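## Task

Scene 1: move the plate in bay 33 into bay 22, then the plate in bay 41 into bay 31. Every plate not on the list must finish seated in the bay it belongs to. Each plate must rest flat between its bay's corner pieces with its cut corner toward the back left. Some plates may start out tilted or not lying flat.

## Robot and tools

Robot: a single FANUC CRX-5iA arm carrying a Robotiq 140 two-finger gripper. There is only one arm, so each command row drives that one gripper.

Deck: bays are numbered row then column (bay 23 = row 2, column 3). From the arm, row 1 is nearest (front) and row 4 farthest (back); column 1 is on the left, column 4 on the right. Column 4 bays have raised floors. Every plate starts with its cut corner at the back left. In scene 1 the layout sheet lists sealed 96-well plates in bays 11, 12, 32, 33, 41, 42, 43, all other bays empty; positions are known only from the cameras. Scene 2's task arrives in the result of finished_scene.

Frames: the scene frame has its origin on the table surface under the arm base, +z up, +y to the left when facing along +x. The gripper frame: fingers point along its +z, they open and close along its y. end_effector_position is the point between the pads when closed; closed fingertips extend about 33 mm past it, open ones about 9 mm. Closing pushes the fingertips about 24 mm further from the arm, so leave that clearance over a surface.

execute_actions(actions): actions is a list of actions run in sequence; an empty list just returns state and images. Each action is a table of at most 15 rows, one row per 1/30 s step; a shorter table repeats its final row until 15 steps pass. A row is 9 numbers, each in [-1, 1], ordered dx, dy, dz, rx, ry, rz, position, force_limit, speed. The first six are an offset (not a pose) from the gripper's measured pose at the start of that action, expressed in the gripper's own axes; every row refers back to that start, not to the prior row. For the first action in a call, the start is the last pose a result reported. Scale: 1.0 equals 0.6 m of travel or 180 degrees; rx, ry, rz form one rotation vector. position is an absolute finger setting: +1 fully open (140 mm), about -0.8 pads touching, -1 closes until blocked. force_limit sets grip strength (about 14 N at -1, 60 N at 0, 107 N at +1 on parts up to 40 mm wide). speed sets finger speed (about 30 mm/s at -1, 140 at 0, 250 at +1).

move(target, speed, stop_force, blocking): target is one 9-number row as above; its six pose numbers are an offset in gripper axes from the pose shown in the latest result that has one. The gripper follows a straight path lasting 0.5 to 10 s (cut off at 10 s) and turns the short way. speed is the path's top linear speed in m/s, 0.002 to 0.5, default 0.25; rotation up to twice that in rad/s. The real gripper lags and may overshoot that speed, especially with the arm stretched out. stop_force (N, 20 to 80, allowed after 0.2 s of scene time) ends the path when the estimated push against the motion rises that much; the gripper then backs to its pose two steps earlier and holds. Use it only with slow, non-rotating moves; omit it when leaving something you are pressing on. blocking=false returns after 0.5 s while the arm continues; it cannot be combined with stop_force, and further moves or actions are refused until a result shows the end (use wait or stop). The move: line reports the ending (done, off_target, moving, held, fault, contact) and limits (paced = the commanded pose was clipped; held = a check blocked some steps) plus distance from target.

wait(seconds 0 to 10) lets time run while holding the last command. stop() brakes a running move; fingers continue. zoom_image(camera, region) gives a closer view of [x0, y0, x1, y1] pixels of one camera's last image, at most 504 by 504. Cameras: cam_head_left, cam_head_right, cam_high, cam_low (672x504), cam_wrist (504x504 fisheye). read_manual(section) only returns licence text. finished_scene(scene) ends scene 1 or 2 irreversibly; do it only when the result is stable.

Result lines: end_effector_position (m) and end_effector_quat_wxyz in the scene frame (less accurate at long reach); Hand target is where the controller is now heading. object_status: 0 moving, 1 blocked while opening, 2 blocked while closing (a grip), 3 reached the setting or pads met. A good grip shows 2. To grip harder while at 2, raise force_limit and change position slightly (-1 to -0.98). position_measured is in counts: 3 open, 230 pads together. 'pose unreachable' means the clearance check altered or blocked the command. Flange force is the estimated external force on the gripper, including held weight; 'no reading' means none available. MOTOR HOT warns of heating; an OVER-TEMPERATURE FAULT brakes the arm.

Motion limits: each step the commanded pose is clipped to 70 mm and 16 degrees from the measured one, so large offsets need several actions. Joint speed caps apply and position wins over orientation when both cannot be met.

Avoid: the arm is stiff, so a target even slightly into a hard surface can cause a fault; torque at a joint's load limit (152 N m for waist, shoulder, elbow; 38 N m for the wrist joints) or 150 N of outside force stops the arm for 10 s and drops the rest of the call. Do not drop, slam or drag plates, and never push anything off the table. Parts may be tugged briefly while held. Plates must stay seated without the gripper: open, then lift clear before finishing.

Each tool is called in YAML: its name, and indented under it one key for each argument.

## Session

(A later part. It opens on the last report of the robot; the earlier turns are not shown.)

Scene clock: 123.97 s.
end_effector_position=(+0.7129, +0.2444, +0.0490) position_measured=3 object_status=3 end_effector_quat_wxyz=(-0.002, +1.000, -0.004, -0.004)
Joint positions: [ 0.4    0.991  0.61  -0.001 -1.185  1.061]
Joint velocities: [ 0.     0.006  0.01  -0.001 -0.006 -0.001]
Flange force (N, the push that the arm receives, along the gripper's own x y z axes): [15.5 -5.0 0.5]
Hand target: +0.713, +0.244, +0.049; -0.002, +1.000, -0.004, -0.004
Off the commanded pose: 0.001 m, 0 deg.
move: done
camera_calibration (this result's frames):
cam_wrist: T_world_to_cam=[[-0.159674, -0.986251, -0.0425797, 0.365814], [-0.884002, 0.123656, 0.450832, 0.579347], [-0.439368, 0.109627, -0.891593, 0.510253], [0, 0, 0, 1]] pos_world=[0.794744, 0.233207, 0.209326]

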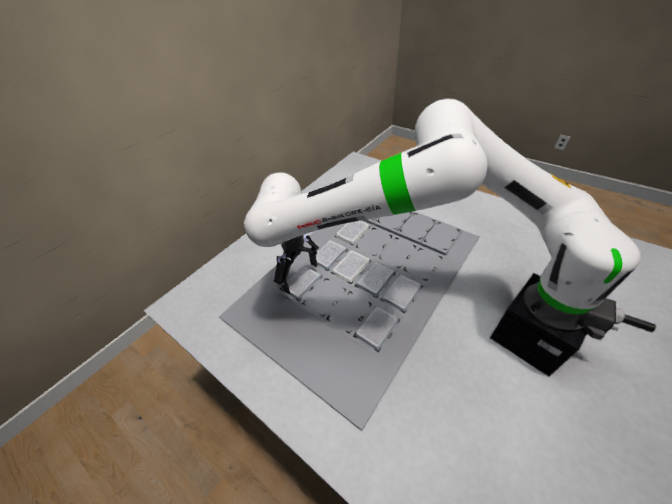

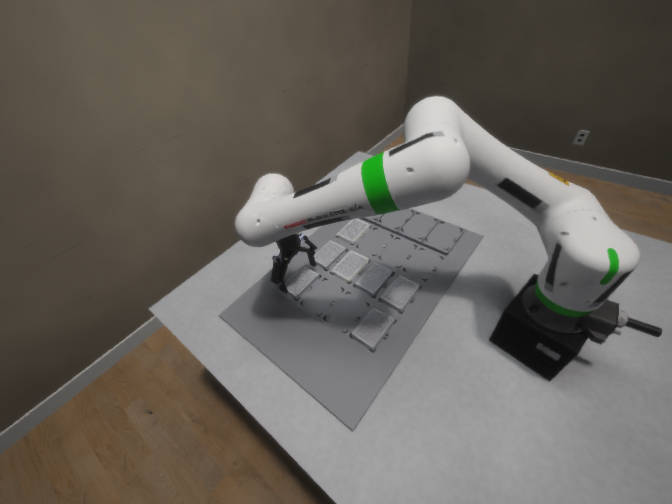

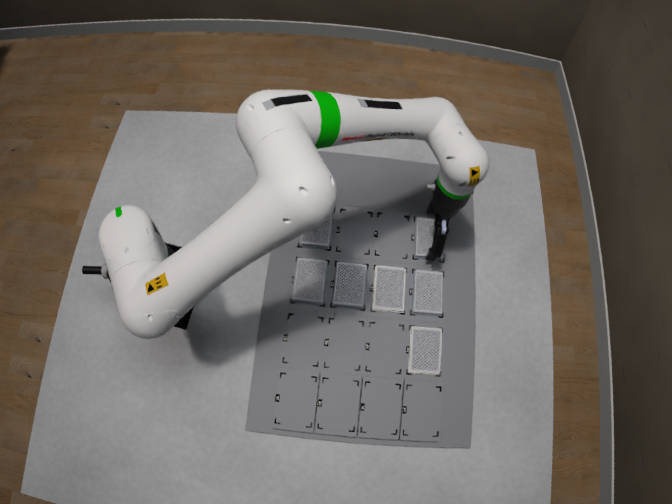

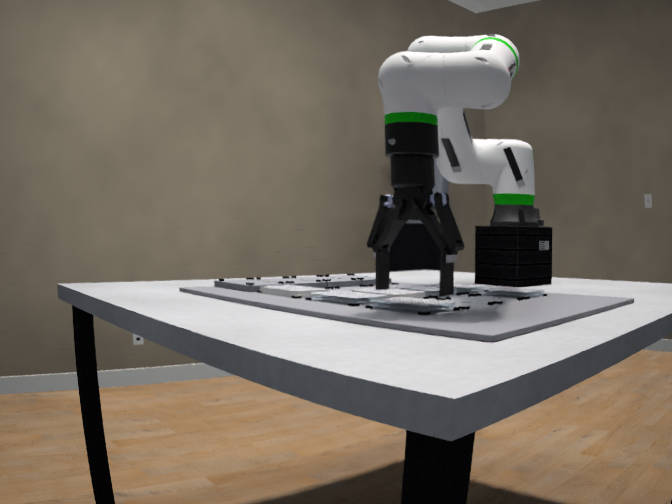

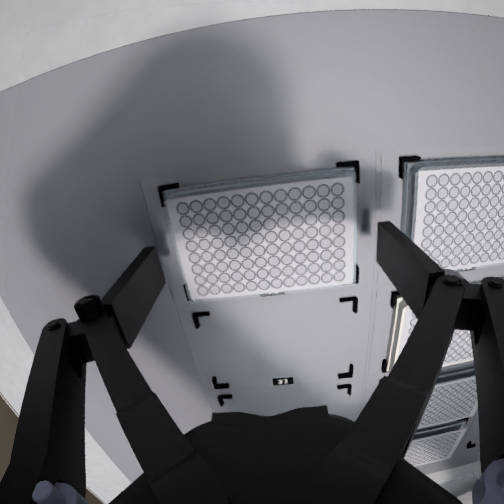

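zoom_image:
  camera: "cam_high"
  region: [280, 245, 460, 385]

zoom_image:
  camera: "cam_head_left"
  region: [320, 215, 430, 315]

move:
  target: [-0.0035,-0.002,0.029,0,0,0,1,0,0]
  speed: 0.03

move:
  target: [0,0,0,0,0,0,-1,-0.2,-1]

move:
  target: [0,0,-0.019,0,0,0,-1,-0.2,-1]
  speed: 0.02

zoom_image:
  camera: "cam_wrist"
  region: [90, 110, 390, 340]

move:
  target: [-0.1785,0.001,0.002,0,0,0,-1,-0.2,-1]
  speed: 0.08

zoom_image:
  camera: "cam_wrist"
  region: [90, 110, 390, 340]

Region (280, 245, 460, 385) of cam_high's 672x504 image, scaled by 2.800, with more detail than that image has.

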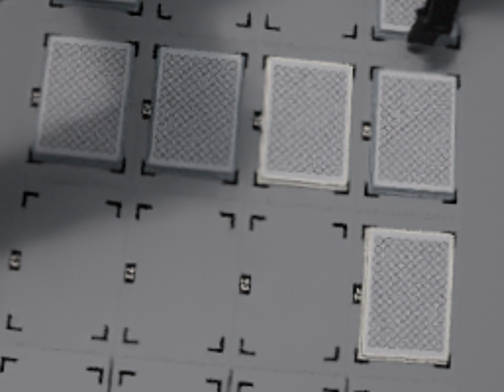

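Region (320, 215, 430, 315) of cam_head_left's 672x504 image, scaled by 4.582, with more detail than that image has; it fills the top 458 rows of this view, and the rest is white.

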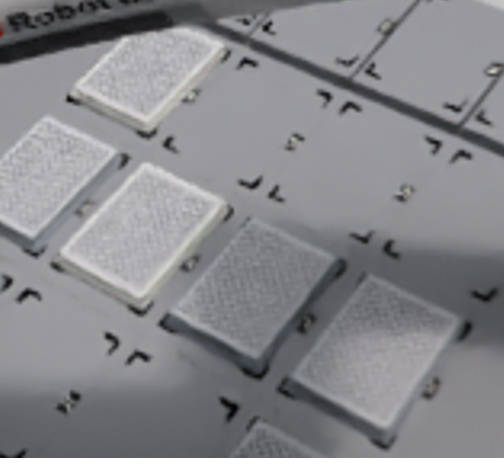

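Scene clock: 136.50 s.
end_effector_position=(+0.7107, +0.2457, +0.0318) position_measured=3 object_status=3 end_effector_quat_wxyz=(-0.002, +1.000, -0.004, -0.004)
Joint positions: [ 0.403  1.007  0.595 -0.001 -1.155  1.058]
Joint velocities: [ 0.     0.    -0.001  0.002  0.003  0.   ]
Flange force (N, the push that the arm receives, along the gripper's own x y z axes): [7.4 -2.5 2.3]
Hand target: +0.711, +0.246, +0.032; -0.002, +1.000, -0.004, -0.004
Off the commanded pose: 0.000 m, 0 deg.
move: done
camera_calibration (this result's frames):
cam_wrist: T_world_to_cam=[[-0.159728, -0.986241, -0.0426209, 0.365992], [-0.883985, 0.123683, 0.450858, 0.58494], [-0.439383, 0.109691, -0.891577, 0.493726], [0, 0, 0, 1]] pos_world=[0.792472, 0.234451, 0.192069]

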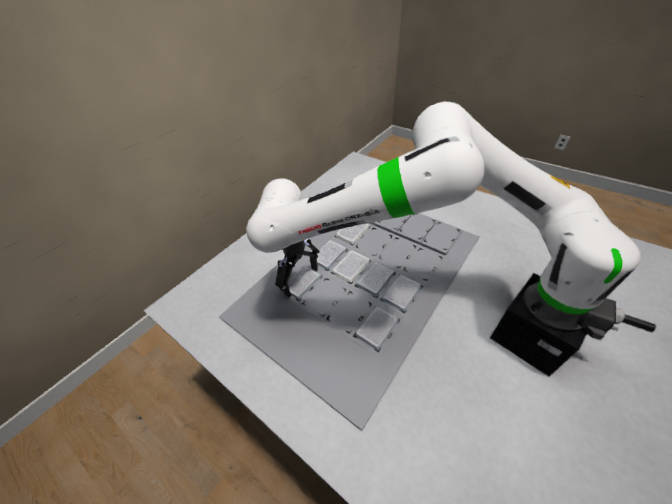

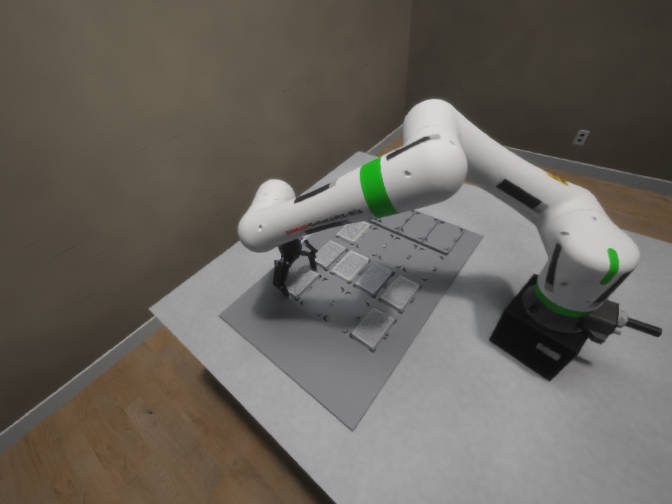

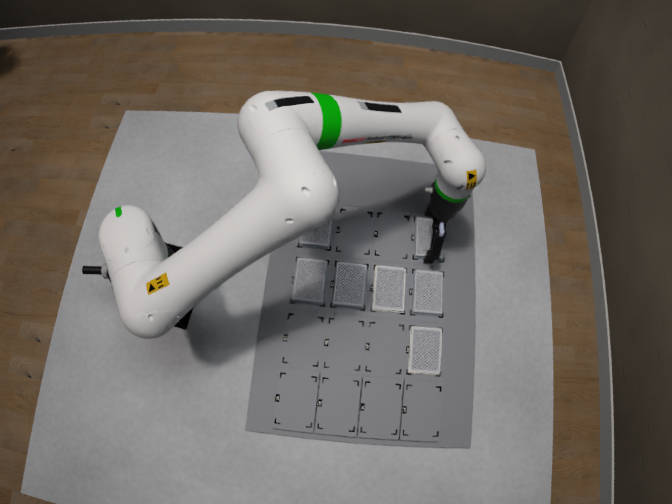

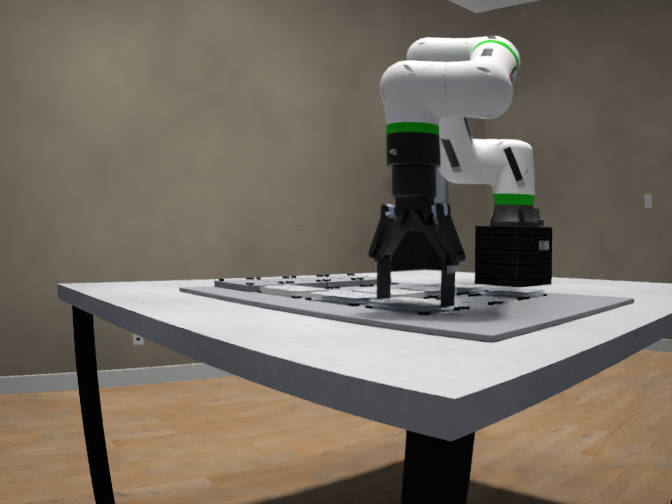

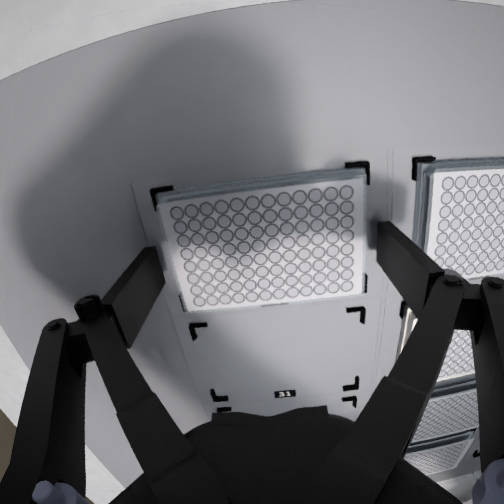

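Scene clock: 137.43 s.
end_effector_position=(+0.7107, +0.2457, +0.0320) position_measured=38 object_status=0 end_effector_quat_wxyz=(-0.002, +1.000, -0.004, -0.004)
Joint positions: [ 0.403  1.006  0.595 -0.001 -1.155  1.058]
Joint velocities: [-0.     0.003 -0.001 -0.001  0.001 -0.001]
Flange force (N, the push that the arm receives, along the gripper's own x y z axes): [-3.0 2.0 -46.7]
Hand target: +0.711, +0.246, +0.032; -0.002, +1.000, -0.004, -0.004
Off the commanded pose: 0.000 m, 0 deg.
move: done
camera_calibration (this result's frames):
cam_wrist: T_world_to_cam=[[-0.159724, -0.986237, -0.0427077, 0.366036], [-0.88404, 0.123654, 0.450758, 0.584952], [-0.439274, 0.109752, -0.891624, 0.493805], [0, 0, 0, 1]] pos_world=[0.792501, 0.234471, 0.192249]

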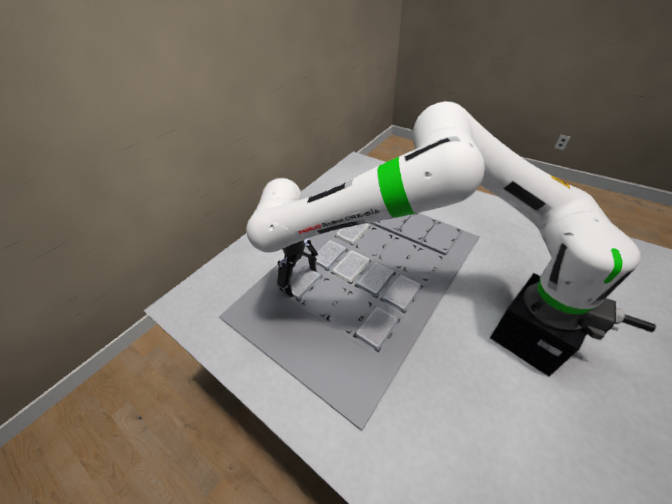

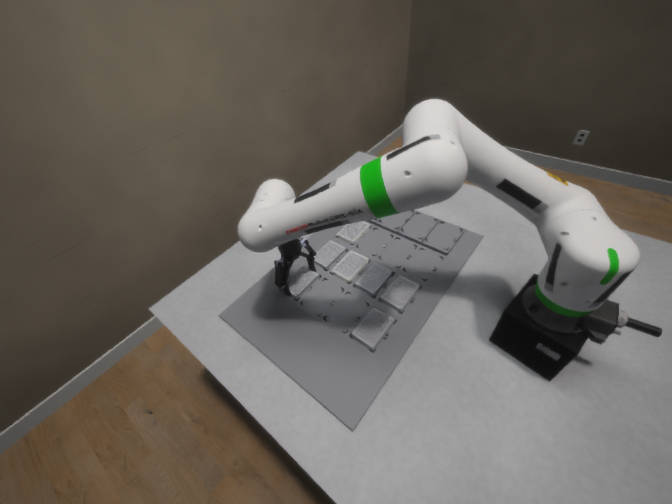

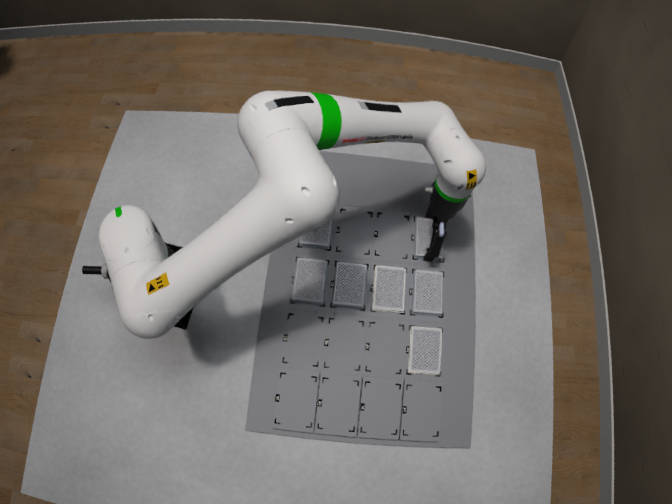

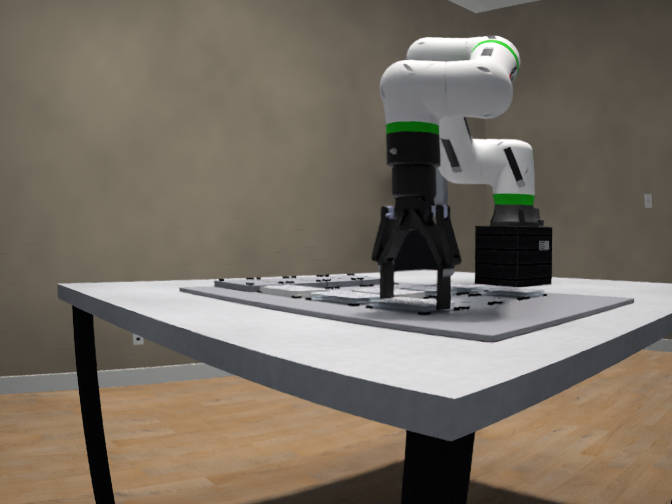

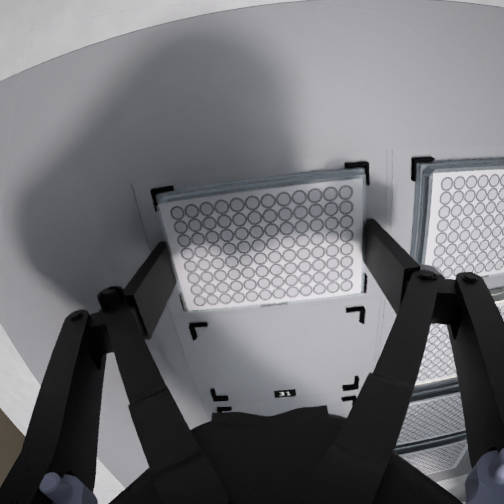

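Scene clock: 138.27 s.
end_effector_position=(+0.7108, +0.2457, +0.0432) position_measured=39 object_status=2 end_effector_quat_wxyz=(-0.002, +1.000, -0.004, -0.004)
Joint positions: [ 0.403  0.993  0.599 -0.001 -1.172  1.058]
Joint velocities: [-0.     0.     0.    -0.002 -0.002 -0.001]
Flange force (N, the push that the arm receives, along the gripper's own x y z axes): [10.6 -3.3 2.1]
Hand target: +0.711, +0.246, +0.043; -0.002, +1.000, -0.004, -0.004
Off the commanded pose: 0.000 m, 0 deg.
move: done
camera_calibration (this result's frames):
cam_wrist: T_world_to_cam=[[-0.159699, -0.986241, -0.0427082, 0.366508], [-0.884039, 0.12363, 0.450766, 0.579981], [-0.439284, 0.109743, -0.89162, 0.503923], [0, 0, 0, 1]] pos_world=[0.792623, 0.23446, 0.203525]

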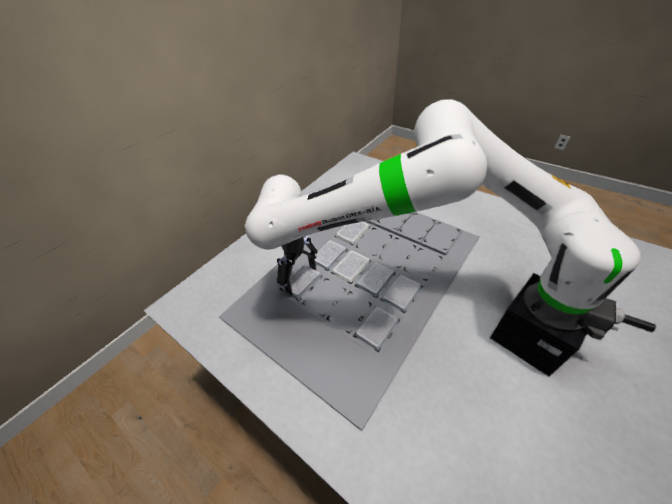

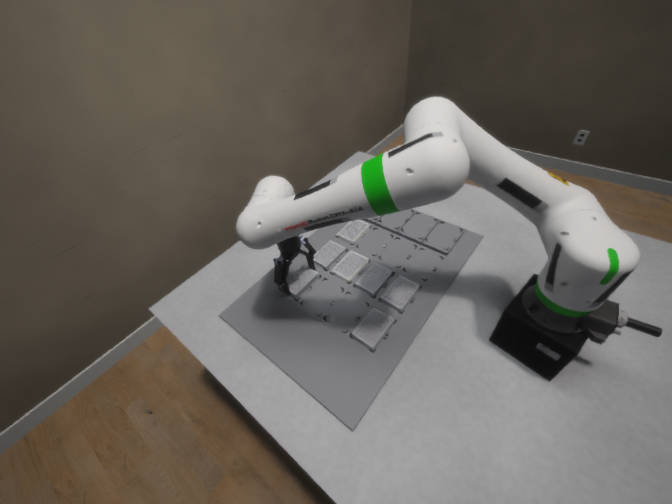

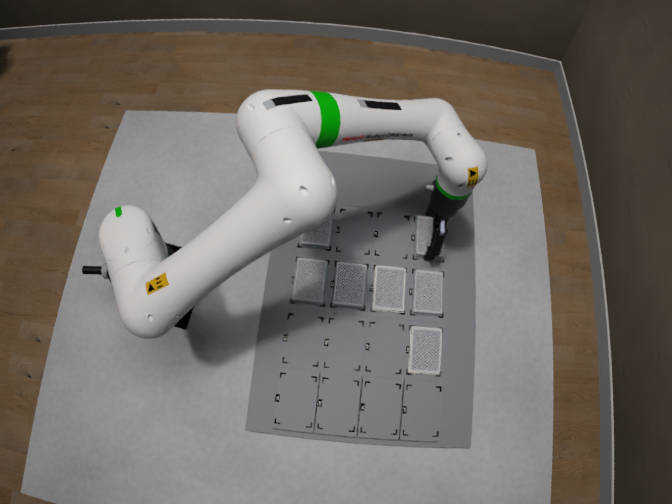

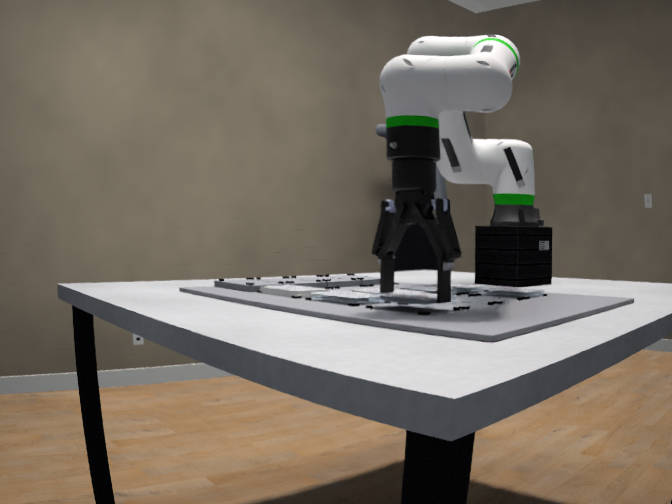

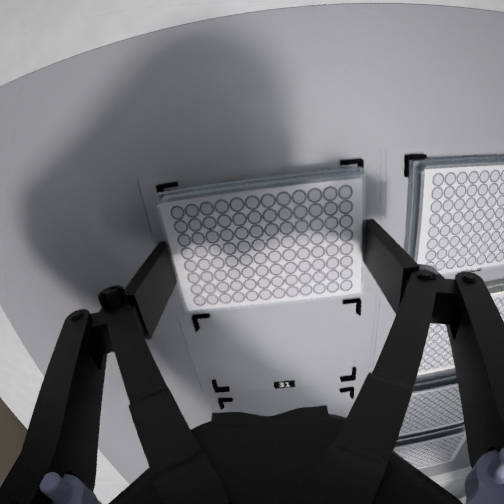

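Region (90, 110, 390, 340) of cam_wrist's 504x504 image, scaled by 1.680, with more detail than that image has; it fills the top 386 rows of this view, and the rest is white.

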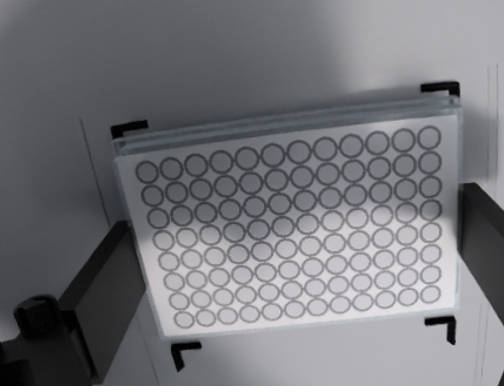

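Scene clock: 140.00 s.
end_effector_position=(+0.6038, +0.2463, +0.0433) position_measured=39 object_status=2 end_effector_quat_wxyz=(-0.002, +1.000, -0.004, -0.004)
Joint positions: [ 0.484  0.759  0.167 -0.001 -0.974  0.977]
Joint velocities: [ 0.002 -0.003 -0.008 -0.001  0.004 -0.002]
Flange force (N, the push that the arm receives, along the gripper's own x y z axes): [5.6 -1.1 3.8]
Hand target: +0.604, +0.246, +0.043; -0.002, +1.000, -0.004, -0.004
Off the commanded pose: 0.001 m, 0 deg.
move: done
camera_calibration (this result's frames):
cam_wrist: T_world_to_cam=[[-0.159904, -0.986205, -0.0427876, 0.350174], [-0.883901, 0.123749, 0.451004, 0.48519], [-0.439488, 0.109938, -0.891496, 0.456943], [0, 0, 0, 1]] pos_world=[0.685675, 0.235066, 0.203523]

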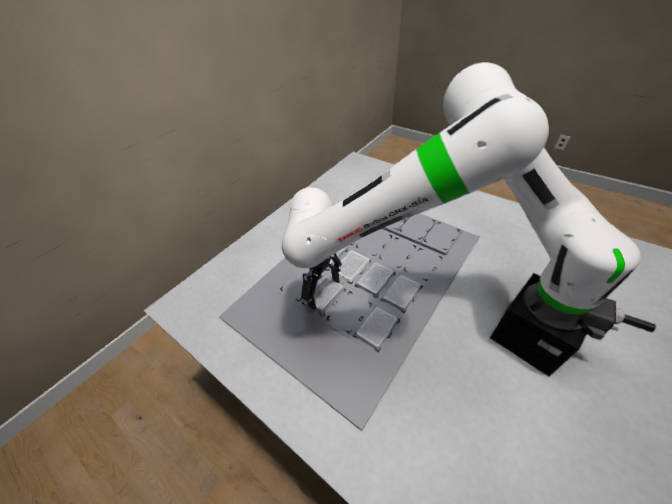

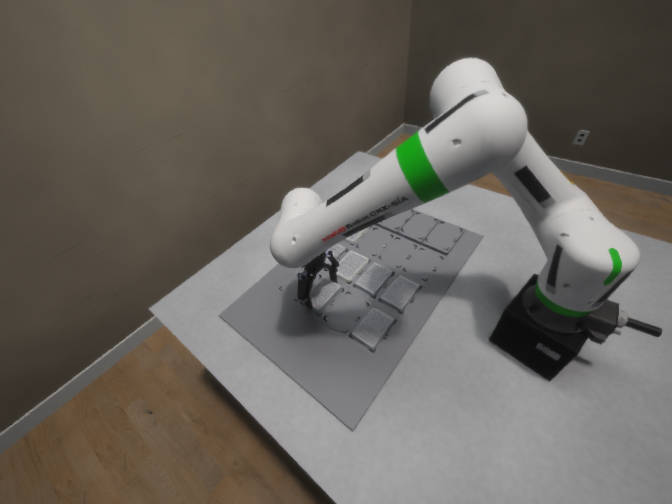

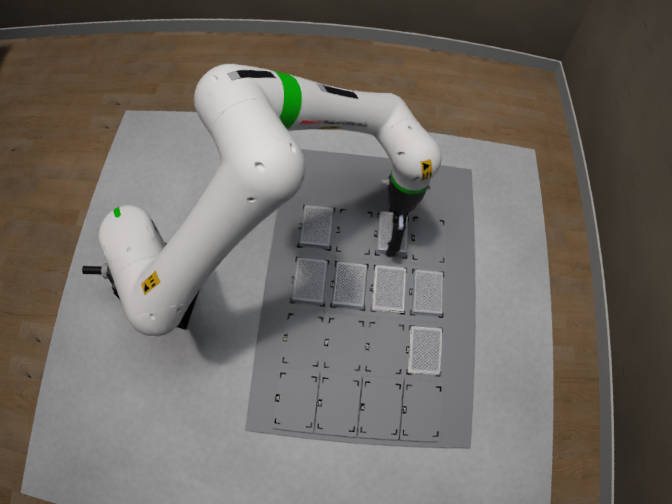

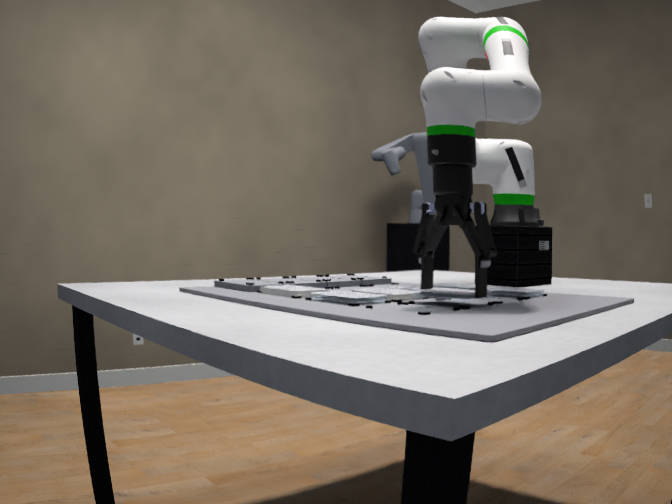

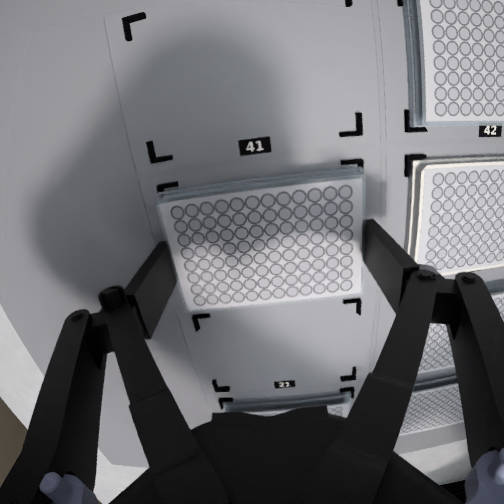

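Region (90, 110, 390, 340) of cam_wrist's 504x504 image, scaled by 1.680, with more detail than that image has; it fills the top 386 rows of this view, and the rest is white.

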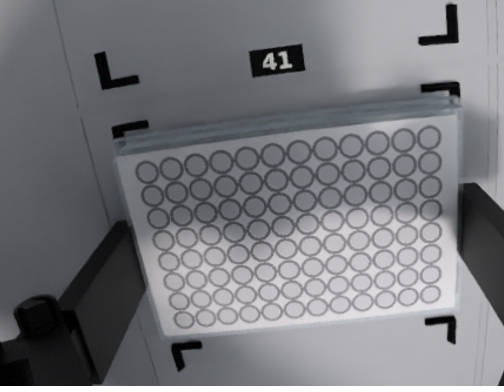

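move:
  target: [0,0,0.024,0,0,0,-1,-0.2,-1]
  speed: 0.004
  stop_force: 20

move:
  target: [0,0,0,0,0,0,1,0,-0.5]

move:
  target: [0,0,-0.04,0,0,0,1,0,0]
  speed: 0.06

move:
  target: [-0.2,0.2,-0.3,0,0,0,1,0,0]

zoom_image:
  camera: "cam_wrist"
  region: [60, 0, 460, 320]

zoom_image:
  camera: "cam_low"
  region: [250, 270, 560, 325]

Scene clock: 151.67 s.
end_effector_position=(+0.6037, +0.2464, +0.0324) position_measured=39 object_status=2 end_effector_quat_wxyz=(-0.002, +1.000, -0.004, -0.004)
Joint positions: [ 0.485  0.774  0.163 -0.001 -0.956  0.977]
Joint velocities: [-0.    -0.003  0.     0.    -0.003  0.   ]
Flange force (N, the push that the arm receives, along the gripper's own x y z axes): [-0.7 2.7 -24.6]
Hand target: +0.604, +0.246, +0.033; -0.002, +1.000, -0.004, -0.004
Off the commanded pose: 0.004 m, 0 deg.
move: contact
camera_calibration (this result's frames):
cam_wrist: T_world_to_cam=[[-0.159768, -0.986224, -0.0428548, 0.349728], [-0.883989, 0.123614, 0.450869, 0.490051], [-0.43936, 0.109918, -0.891561, 0.447128], [0, 0, 0, 1]] pos_world=[0.685525, 0.235185, 0.192681]

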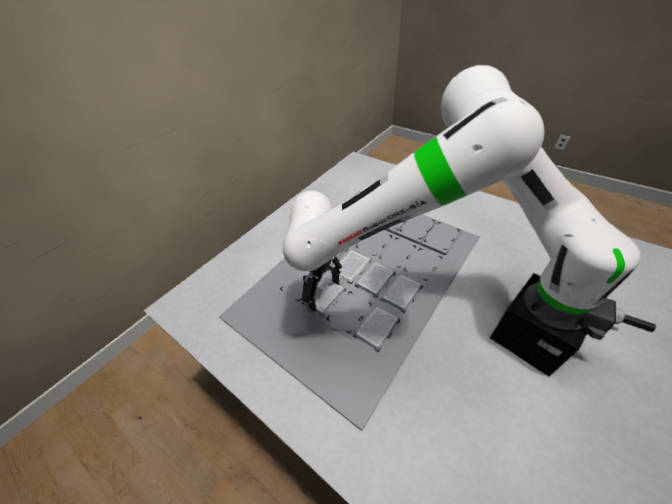

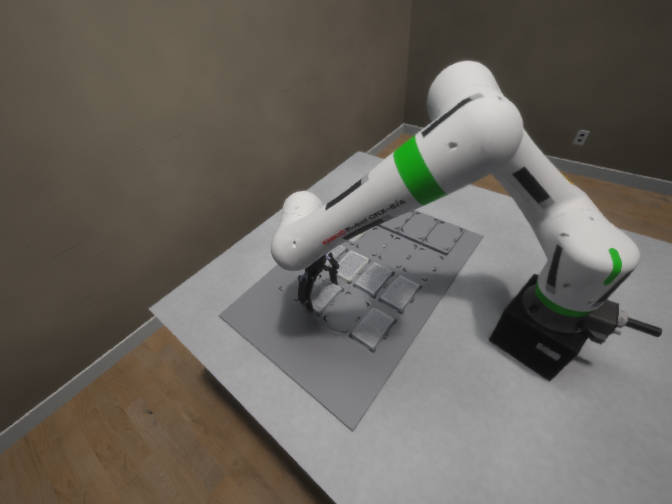

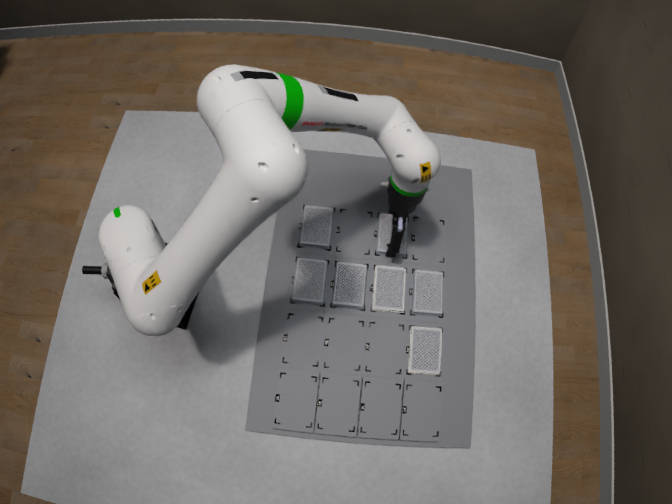

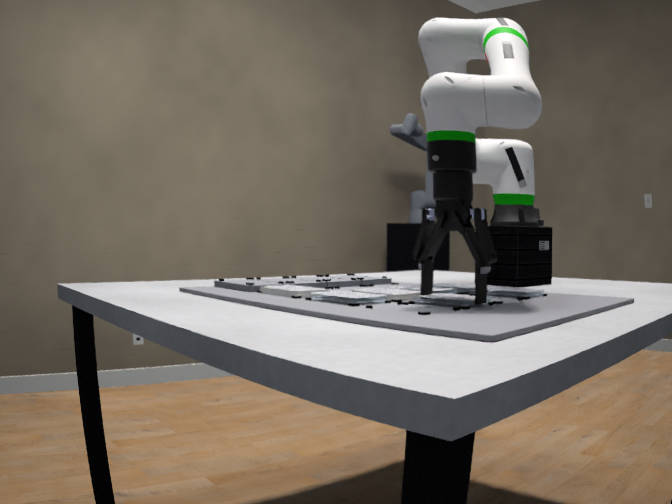

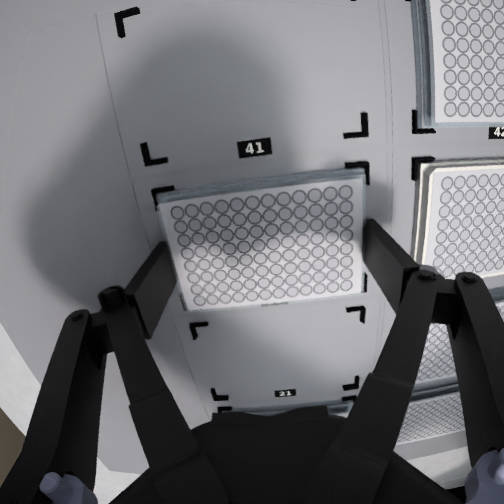

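Scene clock: 152.17 s.
end_effector_position=(+0.6037, +0.2464, +0.0324) position_measured=3 object_status=3 end_effector_quat_wxyz=(-0.002, +1.000, -0.004, -0.004)
Joint positions: [ 0.485  0.774  0.163 -0.001 -0.956  0.977]
Joint velocities: [ 0.     0.     0.     0.     0.001 -0.002]
Flange force (N, the push that the arm receives, along the gripper's own x y z axes): [6.1 -1.9 1.9]
Hand target: +0.604, +0.246, +0.032; -0.002, +1.000, -0.004, -0.004
Off the commanded pose: 0.000 m, 0 deg.
move: done
camera_calibration (this result's frames):
cam_wrist: T_world_to_cam=[[-0.159777, -0.986223, -0.0428337, 0.349716], [-0.883977, 0.123629, 0.450889, 0.490035], [-0.439382, 0.109906, -0.891551, 0.44713], [0, 0, 0, 1]] pos_world=[0.685517, 0.235173, 0.192667]

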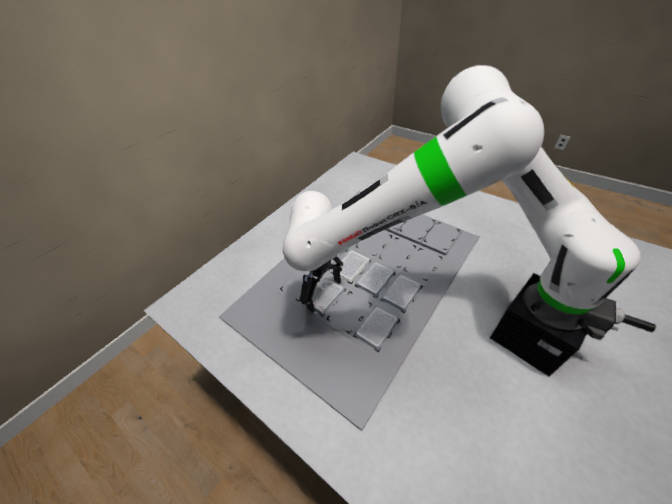

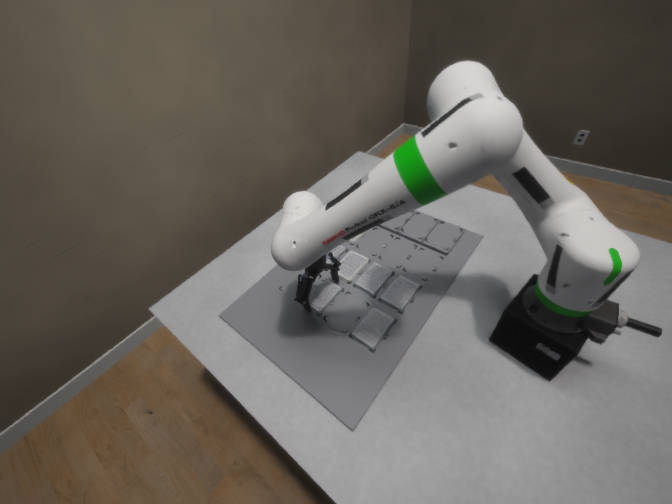

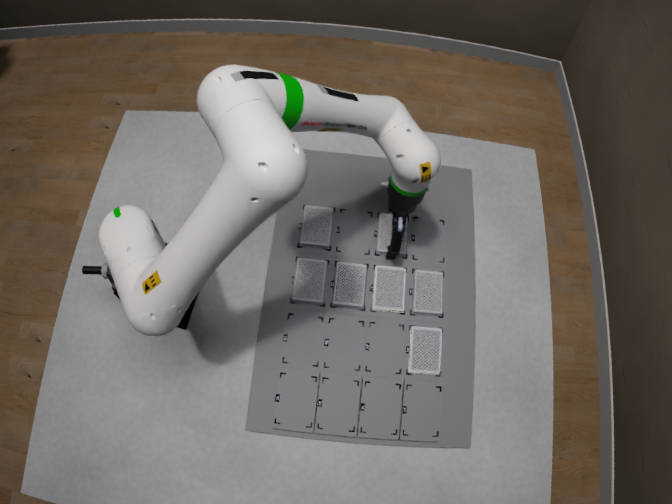

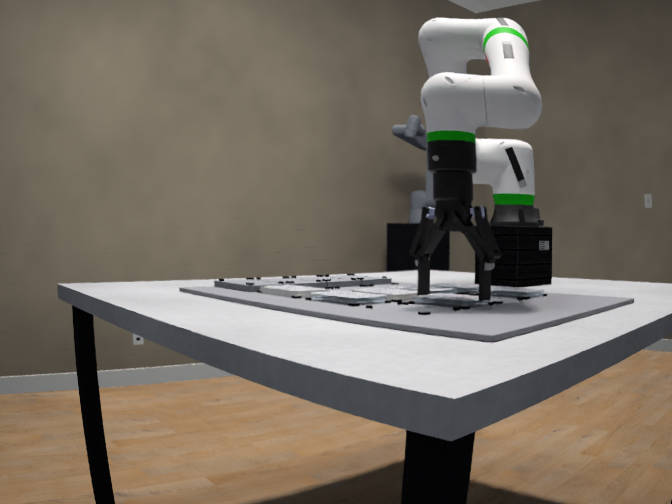

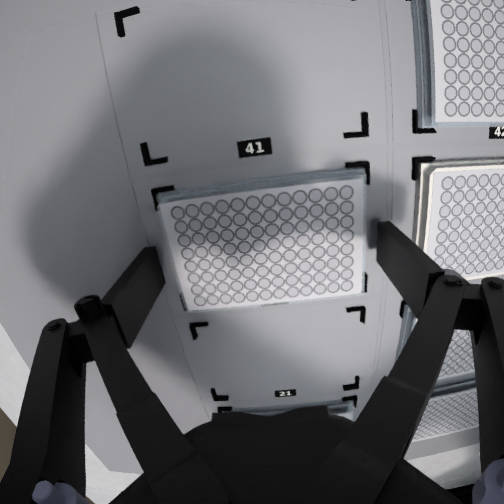

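Scene clock: 152.97 s.
end_effector_position=(+0.6040, +0.2464, +0.0563) position_measured=3 object_status=3 end_effector_quat_wxyz=(-0.002, +1.000, -0.004, -0.004)
Joint positions: [ 0.485  0.741  0.171 -0.001 -0.997  0.977]
Joint velocities: [-0.    -0.003 -0.001 -0.    -0.003  0.   ]
Flange force (N, the push that the arm receives, along the gripper's own x y z axes): [3.8 -1.6 0.8]
Hand target: +0.604, +0.246, +0.056; -0.002, +1.000, -0.004, -0.004
Off the commanded pose: 0.000 m, 0 deg.
move: done
camera_calibration (this result's frames):
cam_wrist: T_world_to_cam=[[-0.159752, -0.986227, -0.0428381, 0.350724], [-0.883971, 0.123602, 0.450908, 0.479512], [-0.439403, 0.109901, -0.891542, 0.468544], [0, 0, 0, 1]] pos_world=[0.685782, 0.235131, 0.216535]

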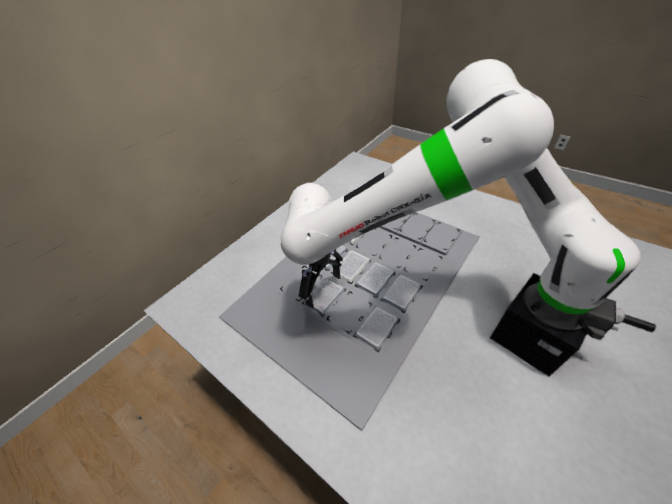

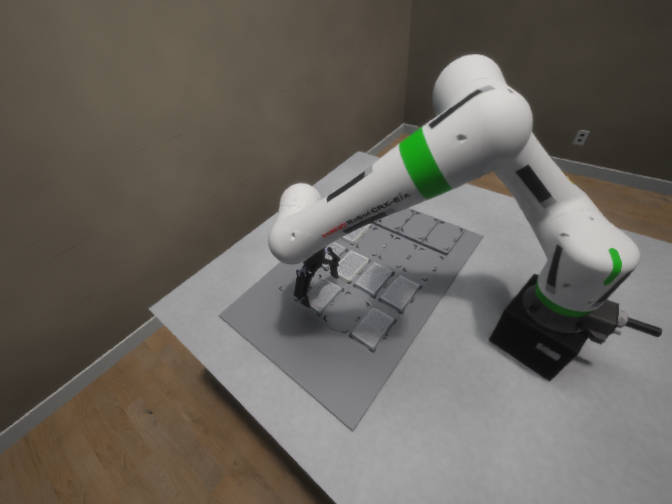

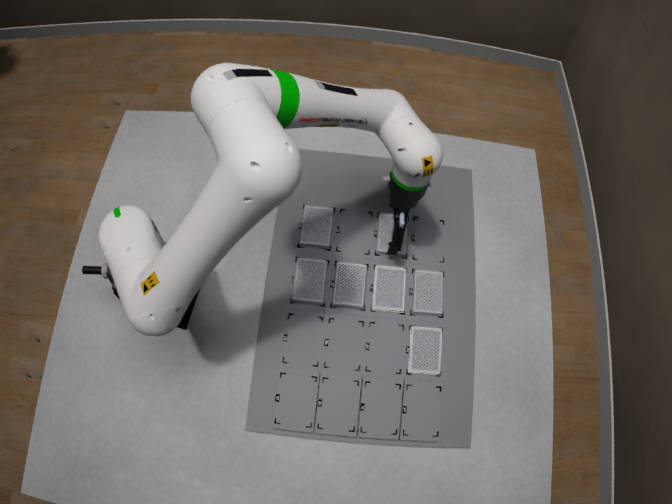

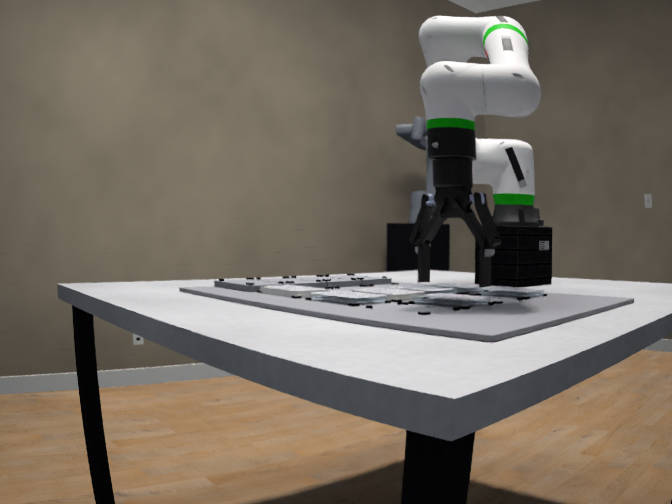

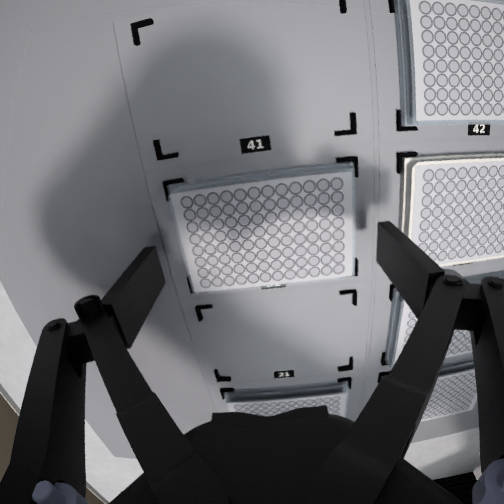

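Scene clock: 154.53 s.
end_effector_position=(+0.4848, +0.1274, +0.2374) position_measured=3 object_status=3 end_effector_quat_wxyz=(-0.002, +1.000, -0.004, -0.004)
Joint positions: [ 0.418  0.195 -0.165 -0.001 -1.206  1.044]
Joint velocities: [-0.    -0.003 -0.002  0.001 -0.002  0.   ]
Flange force (N, the push that the arm receives, along the gripper's own x y z axes): [5.2 -0.6 0.0]
Hand target: +0.485, +0.127, +0.238; -0.002, +1.000, -0.004, -0.004
Off the commanded pose: 0.001 m, 0 deg.
move: done
camera_calibration (this result's frames):
cam_wrist: T_world_to_cam=[[-0.159525, -0.986268, -0.0427453, 0.221966], [-0.88405, 0.123454, 0.450793, 0.30731], [-0.439326, 0.109702, -0.891604, 0.590795], [0, 0, 0, 1]] pos_world=[0.566638, 0.116168, 0.39771]

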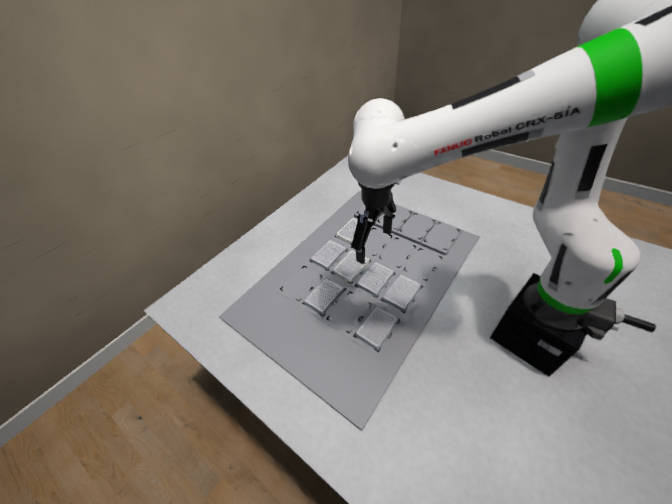

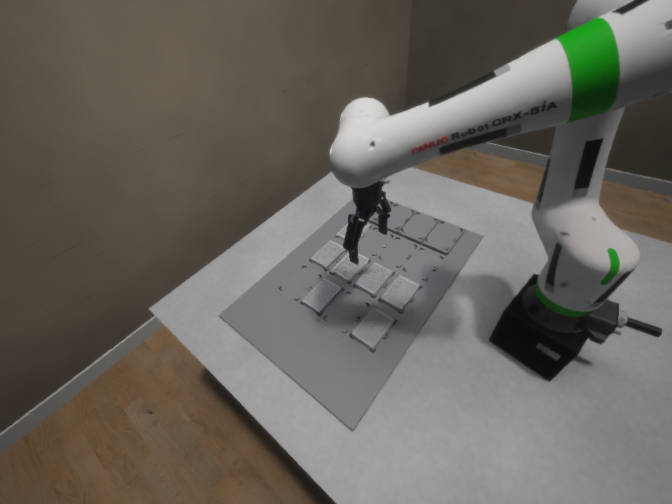

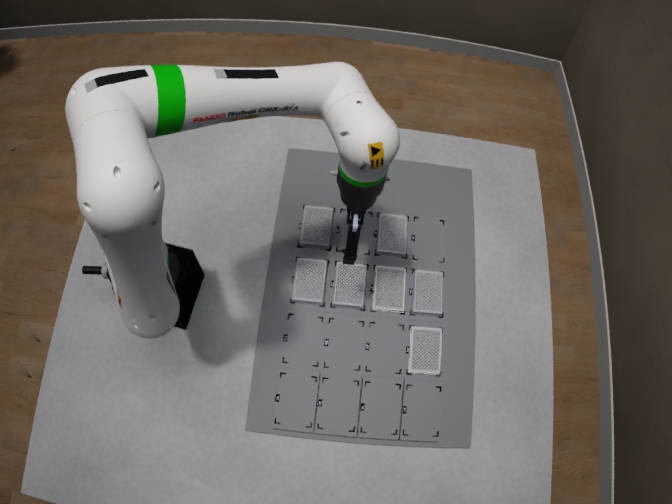

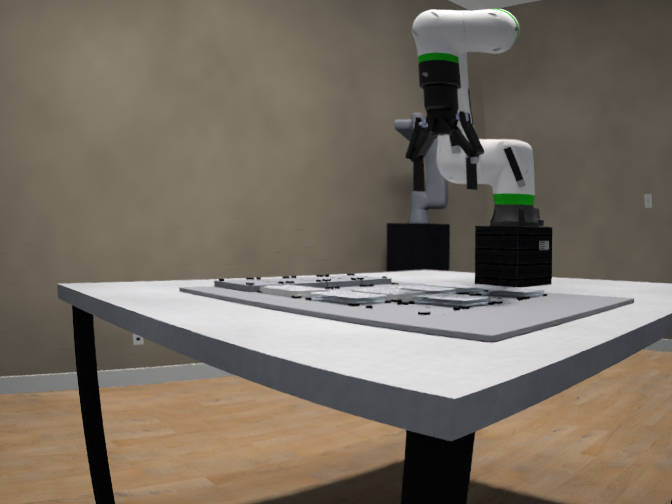

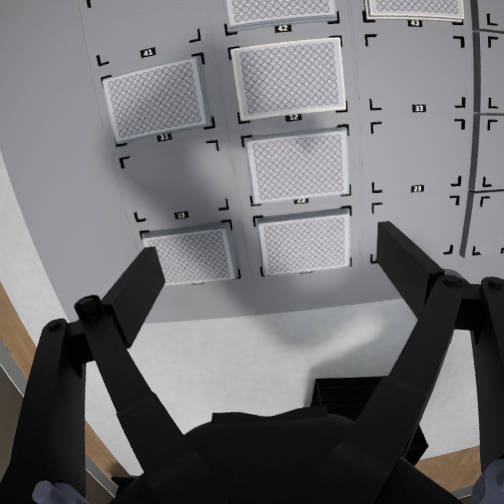

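Region (60, 0, 460, 320) of cam_wrist's 504x504 image, scaled by 1.260, with more detail than that image has; it fills the top 403 rows of this view, and the rest is white.

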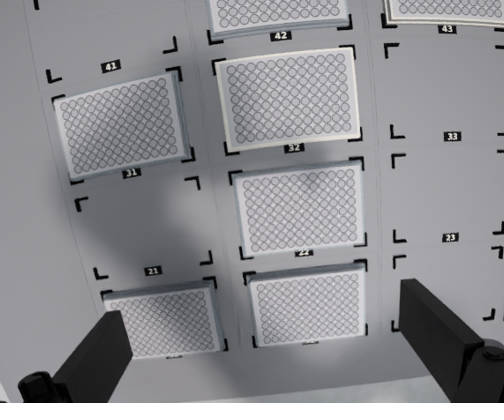

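Region (250, 270, 560, 325) of cam_low's 672x504 image, scaled by 1.626, with more detail than that image has; it fills the top 89 rows of this view, and the rest is white.

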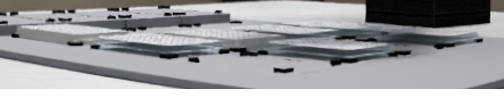

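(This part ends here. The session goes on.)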